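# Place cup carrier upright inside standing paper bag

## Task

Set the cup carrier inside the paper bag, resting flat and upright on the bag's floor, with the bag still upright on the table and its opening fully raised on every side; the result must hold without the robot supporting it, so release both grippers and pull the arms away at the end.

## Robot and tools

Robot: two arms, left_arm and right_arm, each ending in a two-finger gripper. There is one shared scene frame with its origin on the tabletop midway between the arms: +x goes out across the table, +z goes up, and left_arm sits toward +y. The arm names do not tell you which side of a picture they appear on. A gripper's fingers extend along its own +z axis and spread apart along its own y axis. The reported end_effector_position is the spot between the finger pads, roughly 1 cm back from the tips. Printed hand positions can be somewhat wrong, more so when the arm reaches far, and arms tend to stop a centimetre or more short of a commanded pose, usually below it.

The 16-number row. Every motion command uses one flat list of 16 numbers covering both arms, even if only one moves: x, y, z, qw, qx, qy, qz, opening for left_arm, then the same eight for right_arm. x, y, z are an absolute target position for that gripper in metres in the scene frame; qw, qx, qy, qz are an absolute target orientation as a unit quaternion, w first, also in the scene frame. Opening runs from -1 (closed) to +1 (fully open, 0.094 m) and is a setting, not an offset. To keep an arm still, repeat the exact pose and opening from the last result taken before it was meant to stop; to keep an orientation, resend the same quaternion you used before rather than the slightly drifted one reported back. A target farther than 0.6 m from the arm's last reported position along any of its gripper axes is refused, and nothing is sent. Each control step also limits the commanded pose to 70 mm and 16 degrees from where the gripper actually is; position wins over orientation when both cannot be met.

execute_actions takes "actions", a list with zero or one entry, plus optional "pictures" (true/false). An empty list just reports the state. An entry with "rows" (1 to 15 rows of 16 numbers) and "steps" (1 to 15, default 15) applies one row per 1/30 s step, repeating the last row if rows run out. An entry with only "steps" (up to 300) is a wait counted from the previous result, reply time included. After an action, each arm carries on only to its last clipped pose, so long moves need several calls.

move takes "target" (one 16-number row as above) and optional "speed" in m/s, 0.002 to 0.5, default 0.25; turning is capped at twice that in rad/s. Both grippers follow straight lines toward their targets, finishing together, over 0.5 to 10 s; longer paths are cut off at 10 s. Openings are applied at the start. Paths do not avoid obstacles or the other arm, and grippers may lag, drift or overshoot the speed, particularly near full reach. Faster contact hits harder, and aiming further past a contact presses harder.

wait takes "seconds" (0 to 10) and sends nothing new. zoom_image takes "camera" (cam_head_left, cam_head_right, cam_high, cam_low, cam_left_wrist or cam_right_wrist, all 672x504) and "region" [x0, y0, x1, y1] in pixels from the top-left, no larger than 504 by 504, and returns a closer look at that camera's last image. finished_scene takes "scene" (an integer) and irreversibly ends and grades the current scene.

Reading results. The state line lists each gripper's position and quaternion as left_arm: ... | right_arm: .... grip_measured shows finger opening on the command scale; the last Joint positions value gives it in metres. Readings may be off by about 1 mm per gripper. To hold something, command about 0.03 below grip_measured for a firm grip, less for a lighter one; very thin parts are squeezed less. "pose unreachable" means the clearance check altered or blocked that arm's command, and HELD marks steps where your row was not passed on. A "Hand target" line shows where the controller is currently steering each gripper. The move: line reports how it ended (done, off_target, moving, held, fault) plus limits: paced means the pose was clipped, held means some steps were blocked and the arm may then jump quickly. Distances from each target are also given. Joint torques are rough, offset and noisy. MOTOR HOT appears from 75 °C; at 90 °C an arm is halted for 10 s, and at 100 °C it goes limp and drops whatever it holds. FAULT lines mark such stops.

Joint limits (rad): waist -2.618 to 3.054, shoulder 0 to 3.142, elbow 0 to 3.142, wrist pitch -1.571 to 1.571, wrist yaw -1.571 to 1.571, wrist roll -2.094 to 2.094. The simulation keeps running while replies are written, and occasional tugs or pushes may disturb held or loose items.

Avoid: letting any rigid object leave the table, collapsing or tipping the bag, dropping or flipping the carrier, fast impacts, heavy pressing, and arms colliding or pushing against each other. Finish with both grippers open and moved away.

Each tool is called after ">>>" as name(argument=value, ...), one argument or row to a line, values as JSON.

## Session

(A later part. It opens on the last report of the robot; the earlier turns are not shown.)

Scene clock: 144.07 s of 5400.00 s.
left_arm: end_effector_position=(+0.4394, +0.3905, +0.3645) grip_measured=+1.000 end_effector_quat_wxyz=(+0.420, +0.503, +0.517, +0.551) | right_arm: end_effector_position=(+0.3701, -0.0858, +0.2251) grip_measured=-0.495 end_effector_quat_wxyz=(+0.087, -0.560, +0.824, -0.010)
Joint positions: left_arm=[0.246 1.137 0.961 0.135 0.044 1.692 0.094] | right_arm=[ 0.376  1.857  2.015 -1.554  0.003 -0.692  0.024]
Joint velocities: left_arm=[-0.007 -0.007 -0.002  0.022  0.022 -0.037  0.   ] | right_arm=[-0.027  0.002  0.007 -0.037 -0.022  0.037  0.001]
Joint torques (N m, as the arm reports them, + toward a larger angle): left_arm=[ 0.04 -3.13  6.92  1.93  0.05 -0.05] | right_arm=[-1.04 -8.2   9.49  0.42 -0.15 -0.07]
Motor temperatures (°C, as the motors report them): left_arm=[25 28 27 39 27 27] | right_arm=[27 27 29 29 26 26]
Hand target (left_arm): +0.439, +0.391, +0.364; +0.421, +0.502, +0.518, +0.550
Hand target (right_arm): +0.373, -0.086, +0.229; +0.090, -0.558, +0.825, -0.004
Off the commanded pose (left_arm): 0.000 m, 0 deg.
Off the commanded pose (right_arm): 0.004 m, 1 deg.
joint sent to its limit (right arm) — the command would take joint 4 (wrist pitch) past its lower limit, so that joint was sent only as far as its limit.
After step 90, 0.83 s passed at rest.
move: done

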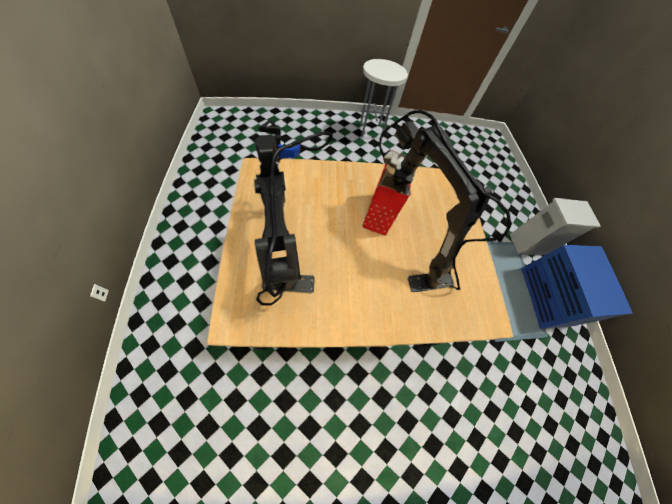

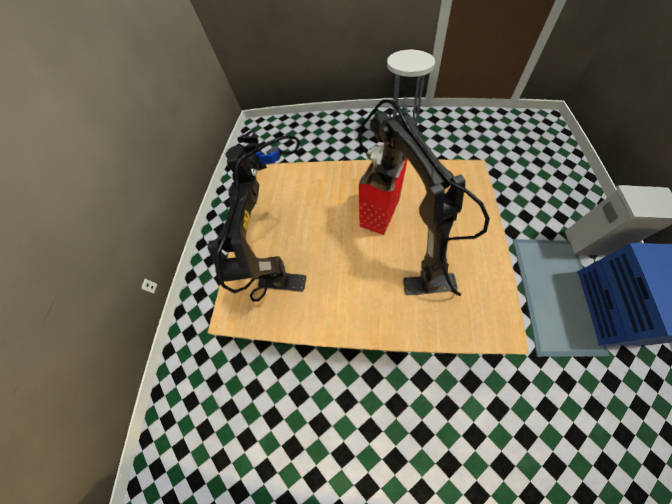

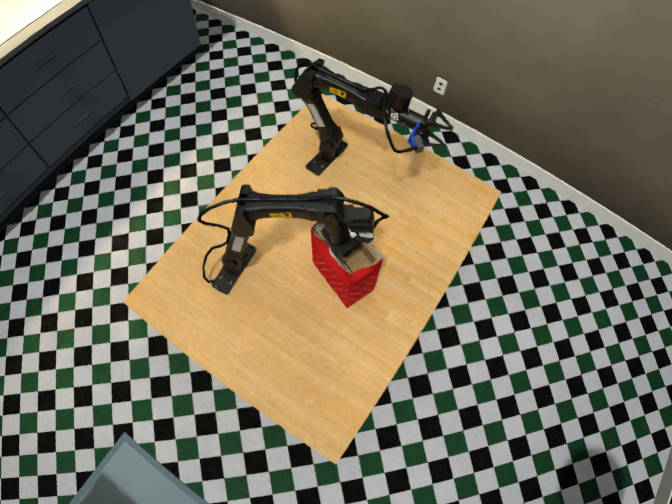

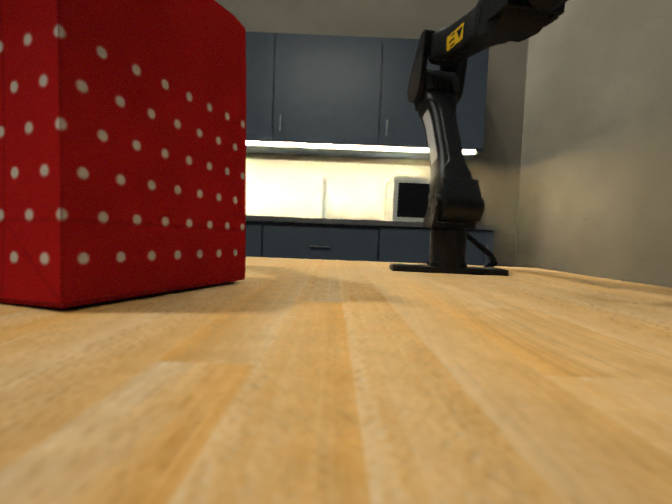

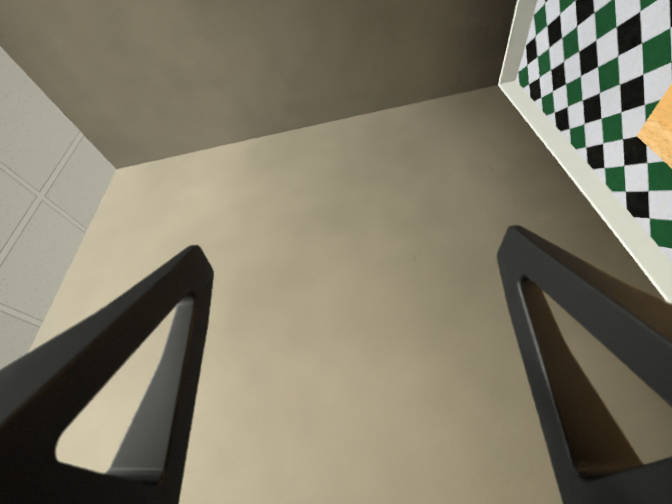

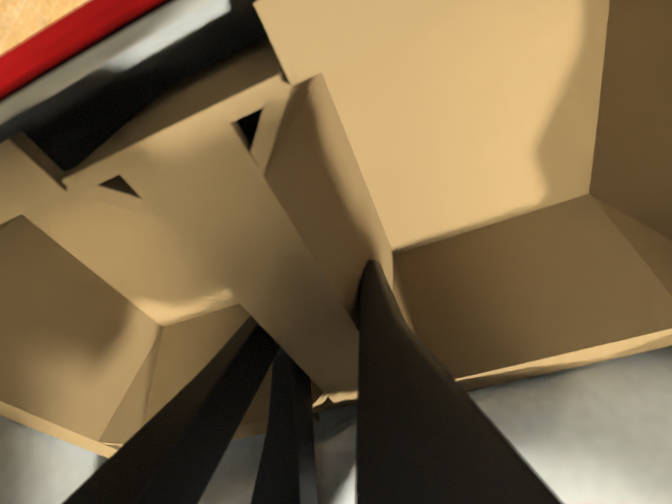

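The gripper and its camera are too wide for this bag's rim. I'll level the carrier as low as the rim allows and let it slide down, guided by the walls.

>>> move(
  target=[0.4394,0.3905,0.3645,0.421,0.502,0.518,0.55,1,0.376,-0.088,0.205,0.055,-0.56,0.827,0.005,-0.54],
  speed=0.04,
)

>>> move(
  target=[0.4394,0.3905,0.3645,0.421,0.502,0.518,0.55,1,0.376,-0.088,0.205,0.055,-0.56,0.827,0.005,-0.3],
)

>>> move(
  target=[0.4394,0.3905,0.3645,0.421,0.502,0.518,0.55,1,0.385,-0.075,0.32,0.26,-0.54,0.8,-0.03,-0.3],
  speed=0.1,
)

Scene clock: 154.00 s of 5400.00 s.
left_arm: end_effector_position=(+0.4394, +0.3905, +0.3645) grip_measured=+1.000 end_effector_quat_wxyz=(+0.420, +0.503, +0.517, +0.551) | right_arm: end_effector_position=(+0.3748, -0.0849, +0.2075) grip_measured=-0.495 end_effector_quat_wxyz=(+0.062, -0.562, +0.825, +0.000)
Joint positions: left_arm=[0.246 1.137 0.961 0.135 0.044 1.692 0.094] | right_arm=[ 0.365  1.907  2.015 -1.555 -0.013 -0.706  0.024]
Joint velocities: left_arm=[ 0.002 -0.022 -0.012  0.022  0.037 -0.007  0.   ] | right_arm=[ 0.002 -0.002  0.012 -0.007  0.066  0.022 -0.002]
Joint torques (N m, as the arm reports them, + toward a larger angle): left_arm=[-0.05 -3.09  6.98  1.95  0.01 -0.03] | right_arm=[-1.17 -8.67  7.28  0.32 -0.12 -0.04]
Motor temperatures (°C, as the motors report them): left_arm=[25 28 27 39 27 27] | right_arm=[27 27 29 28 26 26]
Hand target (left_arm): +0.439, +0.391, +0.364; +0.421, +0.502, +0.518, +0.550
Hand target (right_arm): +0.376, -0.088, +0.205; +0.055, -0.559, +0.827, +0.005
Off the commanded pose (left_arm): 0.000 m, 0 deg.
Off the commanded pose (right_arm): 0.004 m, 1 deg.
After step 90, 5.73 s passed at rest.
move: done

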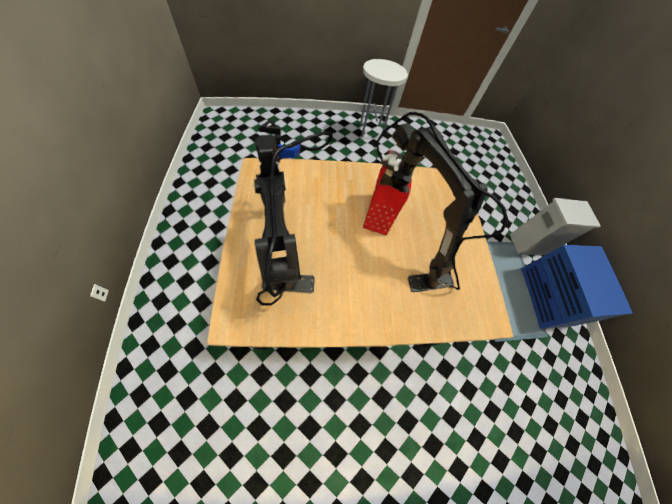

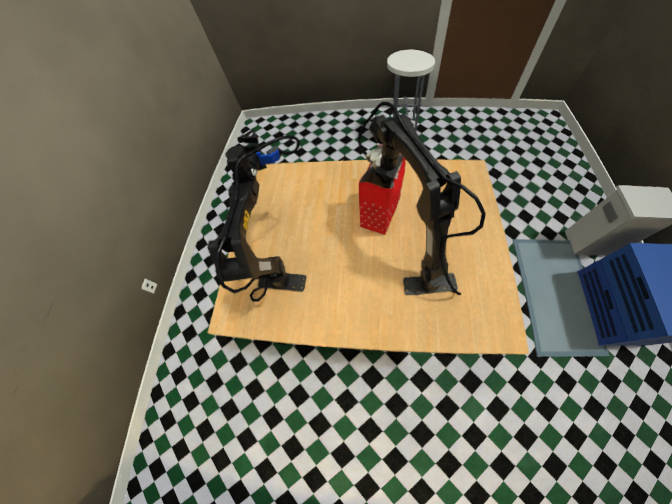

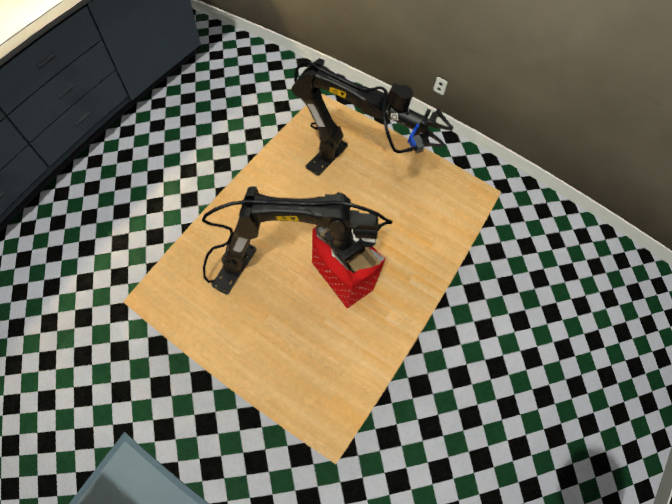

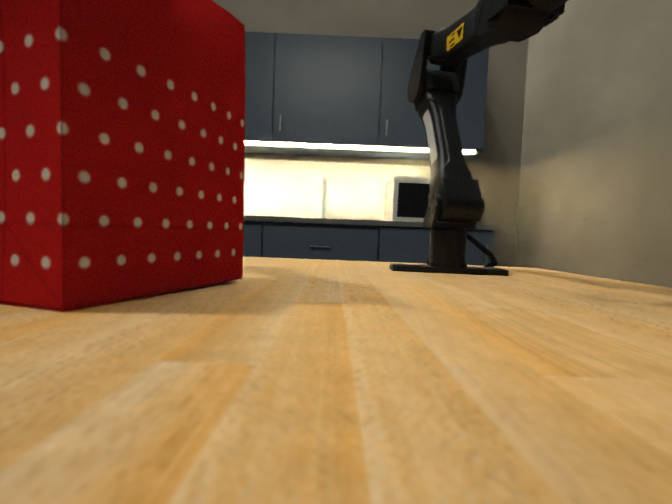

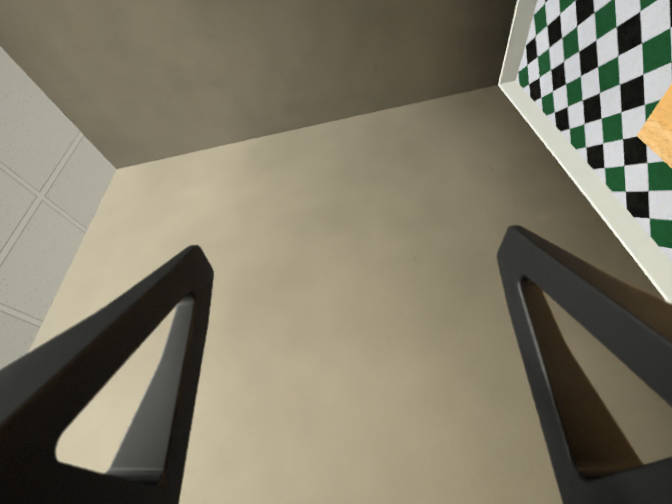

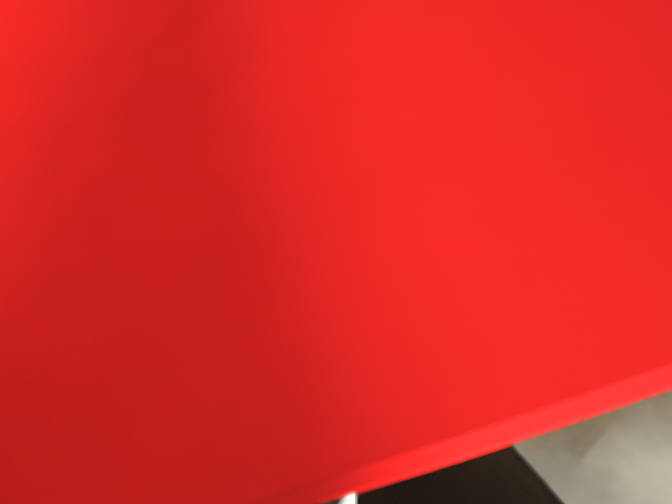

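Scene clock: 154.70 s of 5400.00 s.
left_arm: end_effector_position=(+0.4394, +0.3905, +0.3645) grip_measured=+1.000 end_effector_quat_wxyz=(+0.420, +0.503, +0.517, +0.551) | right_arm: end_effector_position=(+0.3748, -0.0849, +0.2075) grip_measured=-0.301 end_effector_quat_wxyz=(+0.062, -0.562, +0.825, +0.000)
Joint positions: left_arm=[0.246 1.137 0.961 0.135 0.044 1.692 0.094] | right_arm=[ 0.365  1.907  2.015 -1.555 -0.013 -0.706  0.033]
Joint velocities: left_arm=[ 0.017 -0.002  0.007  0.037 -0.037  0.066  0.   ] | right_arm=[ 0.002 -0.002 -0.007 -0.022  0.007  0.007  0.   ]
Joint torques (N m, as the arm reports them, + toward a larger angle): left_arm=[ 0.03 -3.06  6.97  1.97  0.01 -0.05] | right_arm=[-1.18 -8.52  7.41  0.31 -0.11 -0.06]
Motor temperatures (°C, as the motors report them): left_arm=[25 28 27 39 27 27] | right_arm=[27 27 29 28 26 26]
Hand target (left_arm): +0.439, +0.391, +0.364; +0.421, +0.502, +0.518, +0.550
Hand target (right_arm): +0.376, -0.088, +0.205; +0.055, -0.560, +0.827, +0.005
Off the commanded pose (left_arm): 0.000 m, 0 deg.
Off the commanded pose (right_arm): 0.004 m, 1 deg.
move: done

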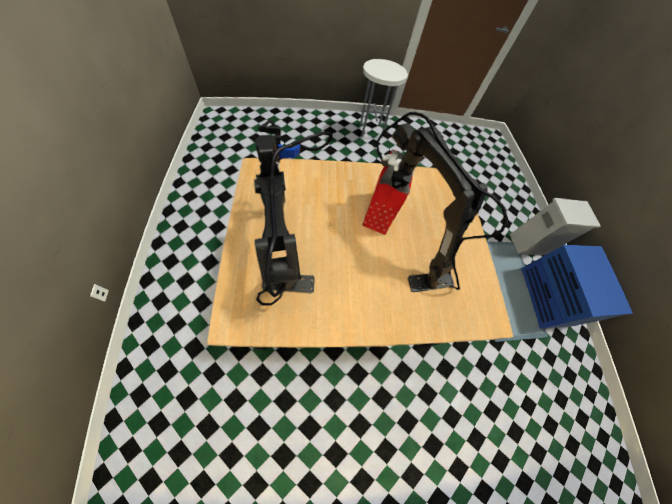

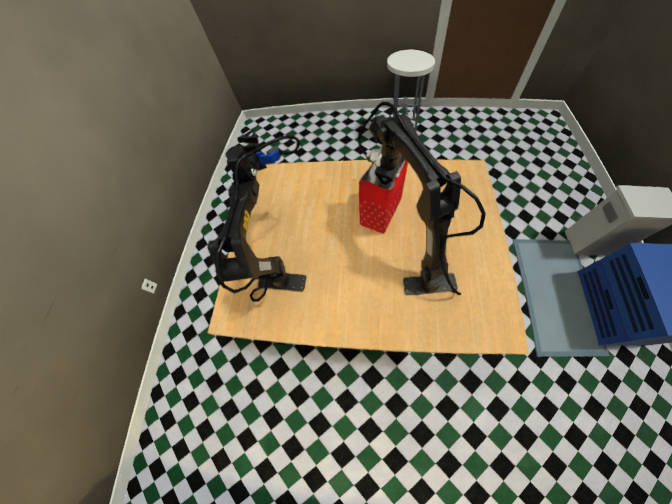

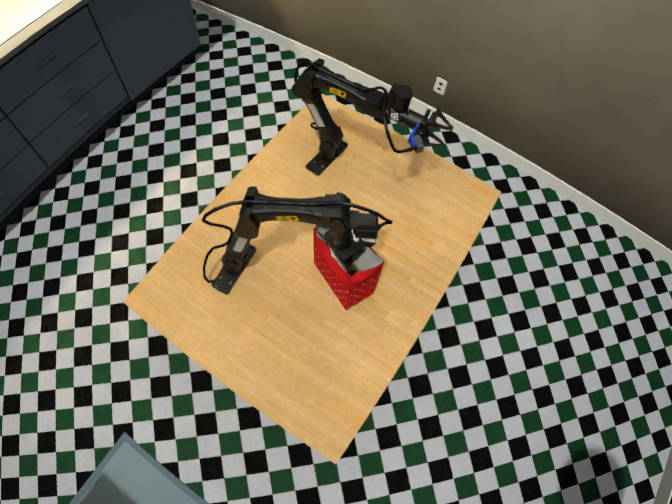

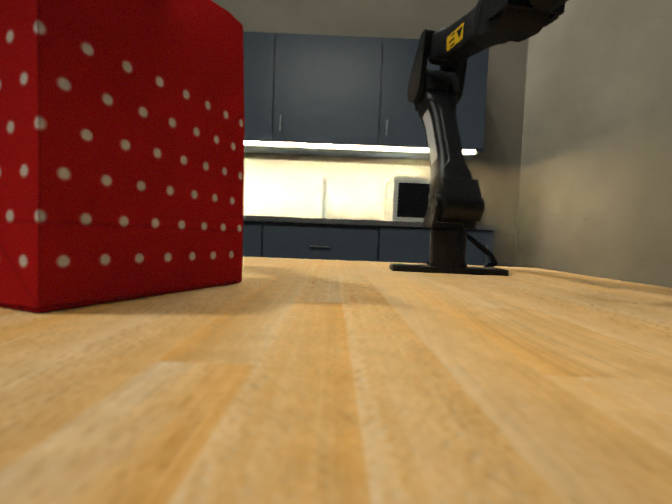

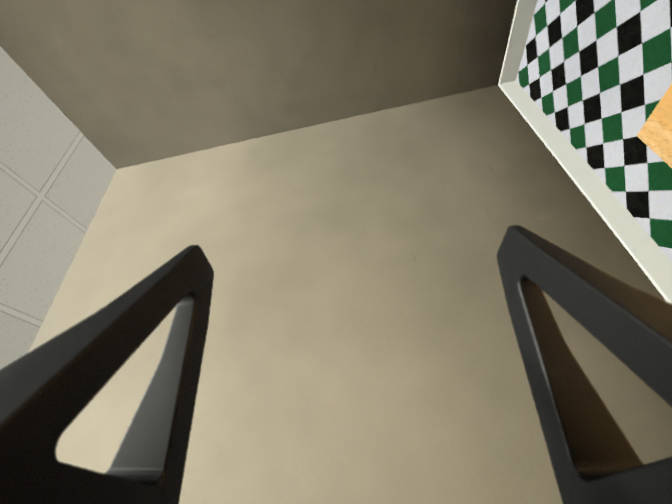

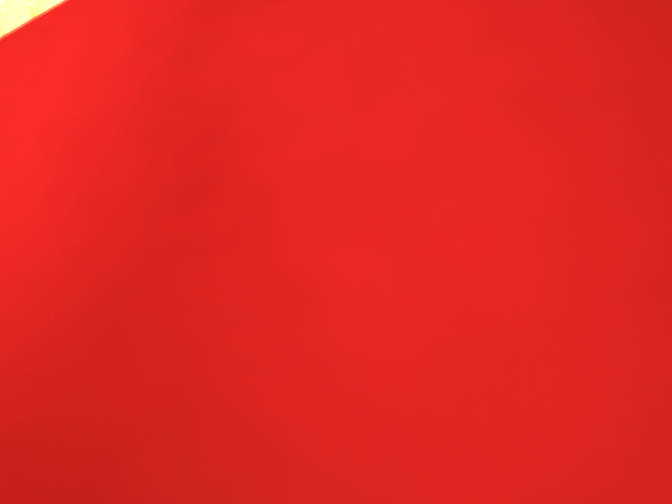

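Scene clock: 157.10 s of 5400.00 s.
left_arm: end_effector_position=(+0.4394, +0.3905, +0.3645) grip_measured=+1.000 end_effector_quat_wxyz=(+0.420, +0.503, +0.517, +0.551) | right_arm: end_effector_position=(+0.3865, -0.0781, +0.2996) grip_measured=-0.301 end_effector_quat_wxyz=(+0.226, -0.547, +0.806, -0.024)
Joint positions: left_arm=[0.246 1.137 0.961 0.135 0.044 1.692 0.094] | right_arm=[ 0.374  1.767  2.139 -1.483  0.004 -0.693  0.033]
Joint velocities: left_arm=[-0.002 -0.017 -0.012  0.037  0.022 -0.022  0.   ] | right_arm=[-0.007 -0.002  0.002  0.051 -0.007 -0.051 -0.   ]
Joint torques (N m, as the arm reports them, + toward a larger angle): left_arm=[-0.08 -3.09  6.96  1.97 -0.02 -0.05] | right_arm=[  1.11 -10.16   8.98   1.27   0.11   0.07]
Motor temperatures (°C, as the motors report them): left_arm=[25 28 27 39 27 27] | right_arm=[27 27 29 28 26 26]
Hand target (left_arm): +0.439, +0.391, +0.364; +0.421, +0.502, +0.518, +0.550
Hand target (right_arm): +0.386, -0.074, +0.319; +0.260, -0.543, +0.798, -0.028
Off the commanded pose (left_arm): 0.000 m, 0 deg.
Off the commanded pose (right_arm): 0.021 m, 4 deg.
move: off_target (right_arm)

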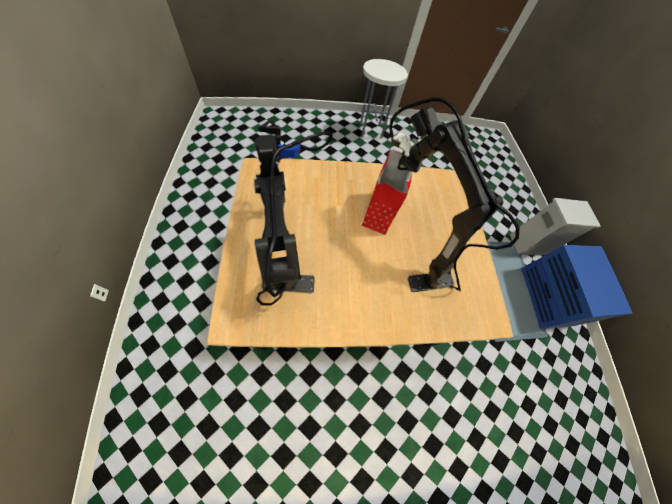

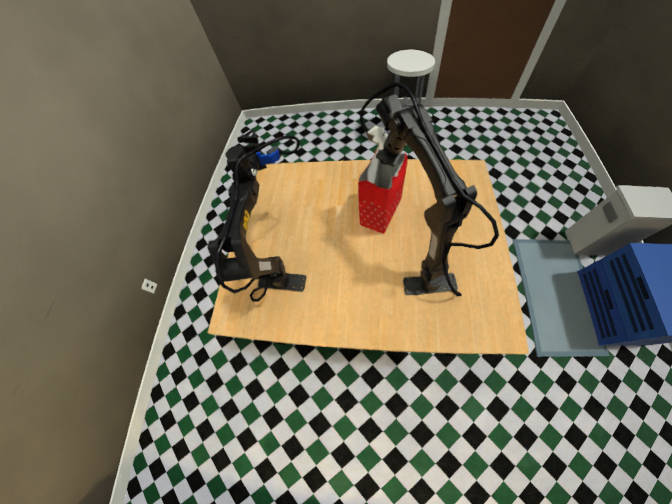

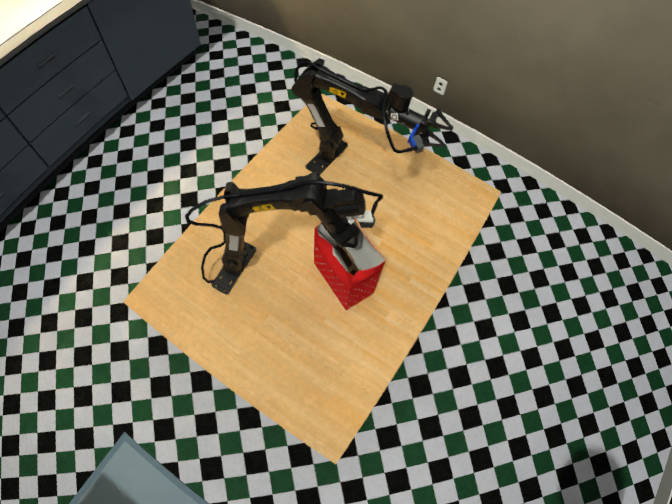

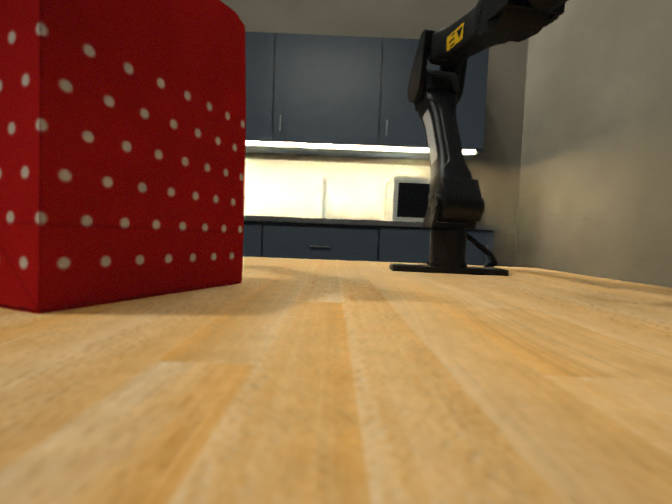

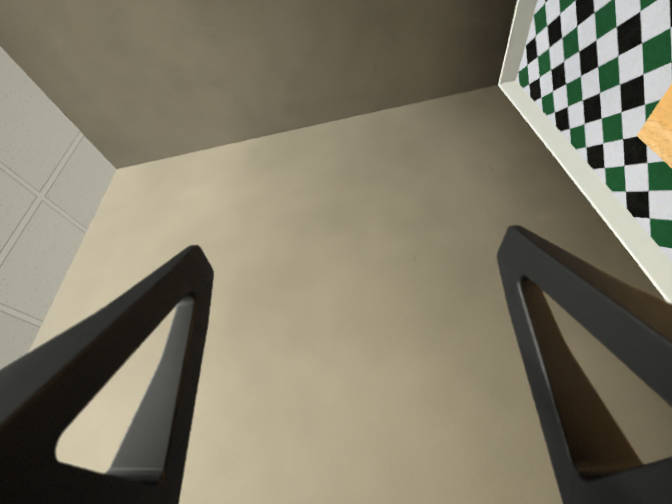

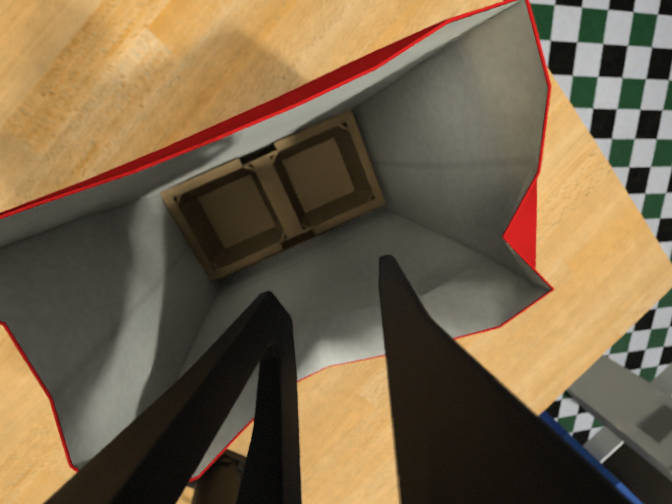

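The carrier is lying flat on the bottom, so I'm moving the arm clear.

>>> move(
  target=[0.4394,0.3905,0.3645,0.421,0.502,0.518,0.55,1,0.36,-0.33,0.43,0.218,-0.514,0.763,-0.323,-0.3],
)

>>> zoom_image(
  camera="cam_high",
  region=[280,180,420,320],
)

Scene clock: 162.27 s of 5400.00 s.
left_arm: end_effector_position=(+0.4394, +0.3905, +0.3645) grip_measured=+1.000 end_effector_quat_wxyz=(+0.420, +0.503, +0.517, +0.551) | right_arm: end_effector_position=(+0.3687, -0.3292, +0.4248) grip_measured=-0.301 end_effector_quat_wxyz=(+0.224, -0.516, +0.761, -0.324)
Joint positions: left_arm=[0.246 1.137 0.961 0.135 0.044 1.693 0.094] | right_arm=[-0.221  1.575  2.353 -1.559  0.198 -1.37   0.033]
Joint velocities: left_arm=[-0.002 -0.007 -0.007  0.037 -0.037  0.066  0.   ] | right_arm=[-0.022 -0.007 -0.007  0.007 -0.095 -0.11   0.   ]
Joint torques (N m, as the arm reports them, + toward a larger angle): left_arm=[-0.02 -2.98  6.95  1.96  0.01 -0.05] | right_arm=[-1.05 -4.6   6.98  1.48 -0.06 -0.01]
Motor temperatures (°C, as the motors report them): left_arm=[25 28 27 39 27 27] | right_arm=[27 27 29 29 26 26]
Hand target (left_arm): +0.439, +0.391, +0.364; +0.421, +0.502, +0.518, +0.550
Hand target (right_arm): +0.366, -0.331, +0.430; +0.231, -0.513, +0.760, -0.326
Off the commanded pose (left_arm): 0.000 m, 0 deg.
Off the commanded pose (right_arm): 0.010 m, 1 deg.
joint sent to its limit (right arm) — the command would take joint 4 (wrist pitch) past its lower limit, so that joint was sent only as far as its limit.
After step 90, 0.30 s passed at rest.
move: done

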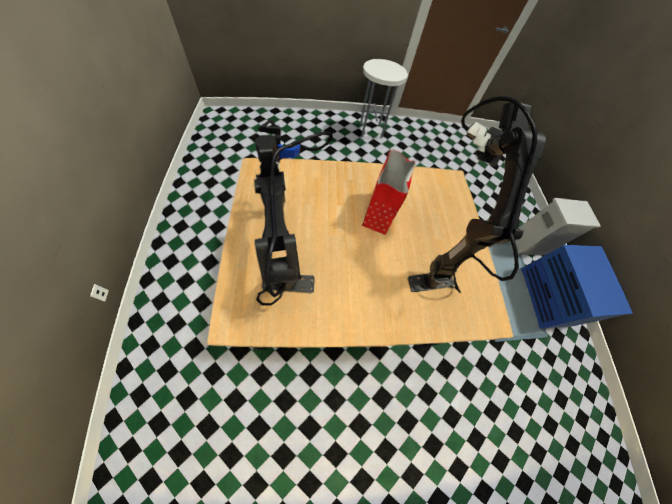

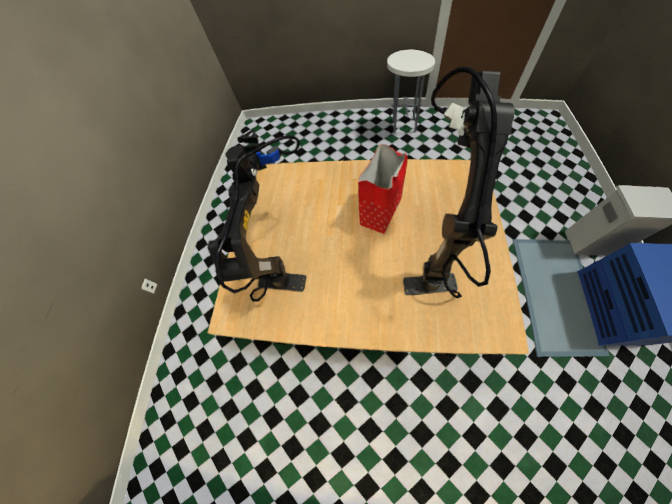

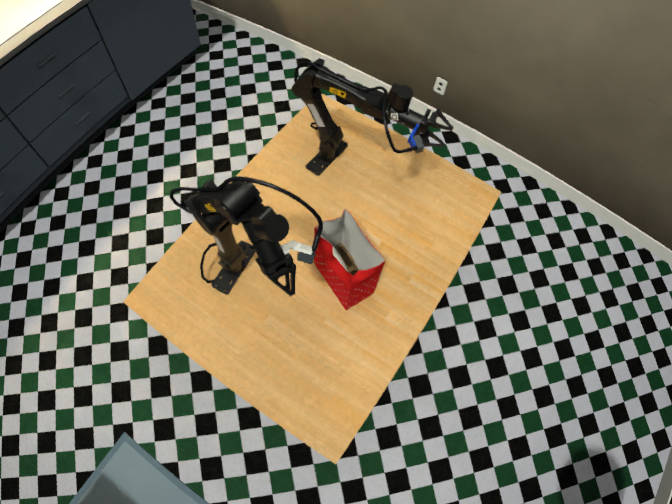

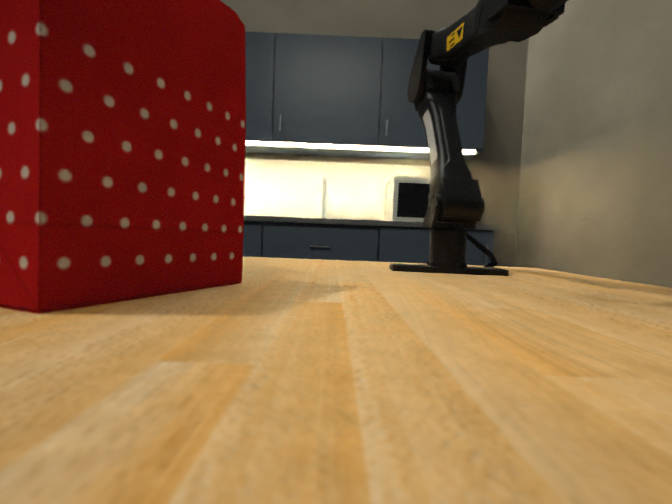

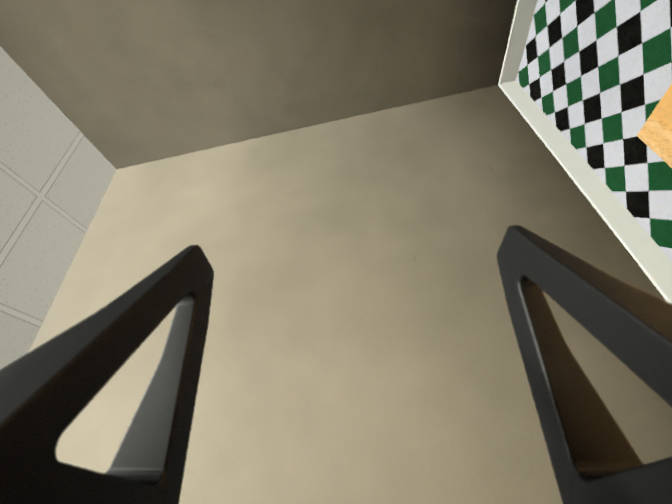

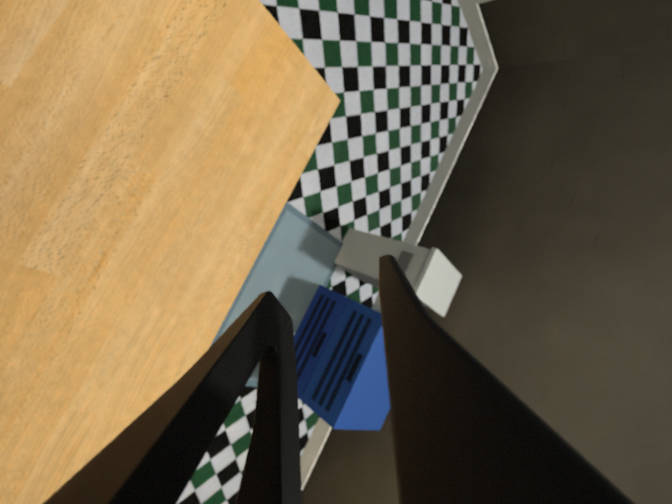

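Region (280, 180, 420, 320) of cam_high's 672x504 image, scaled by 3.600, with more detail than that image has.

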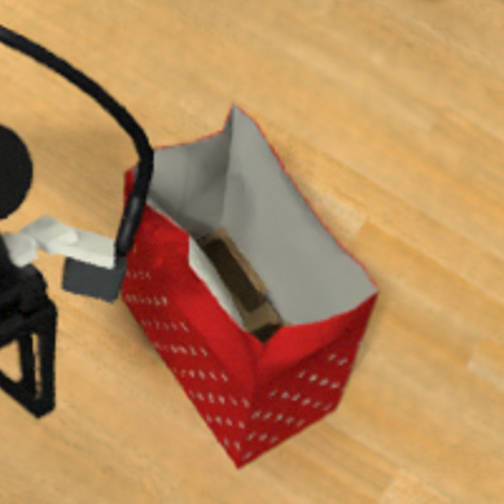

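>>> finished_scene(
  scene=2,
)

The scene is finished: the task was done.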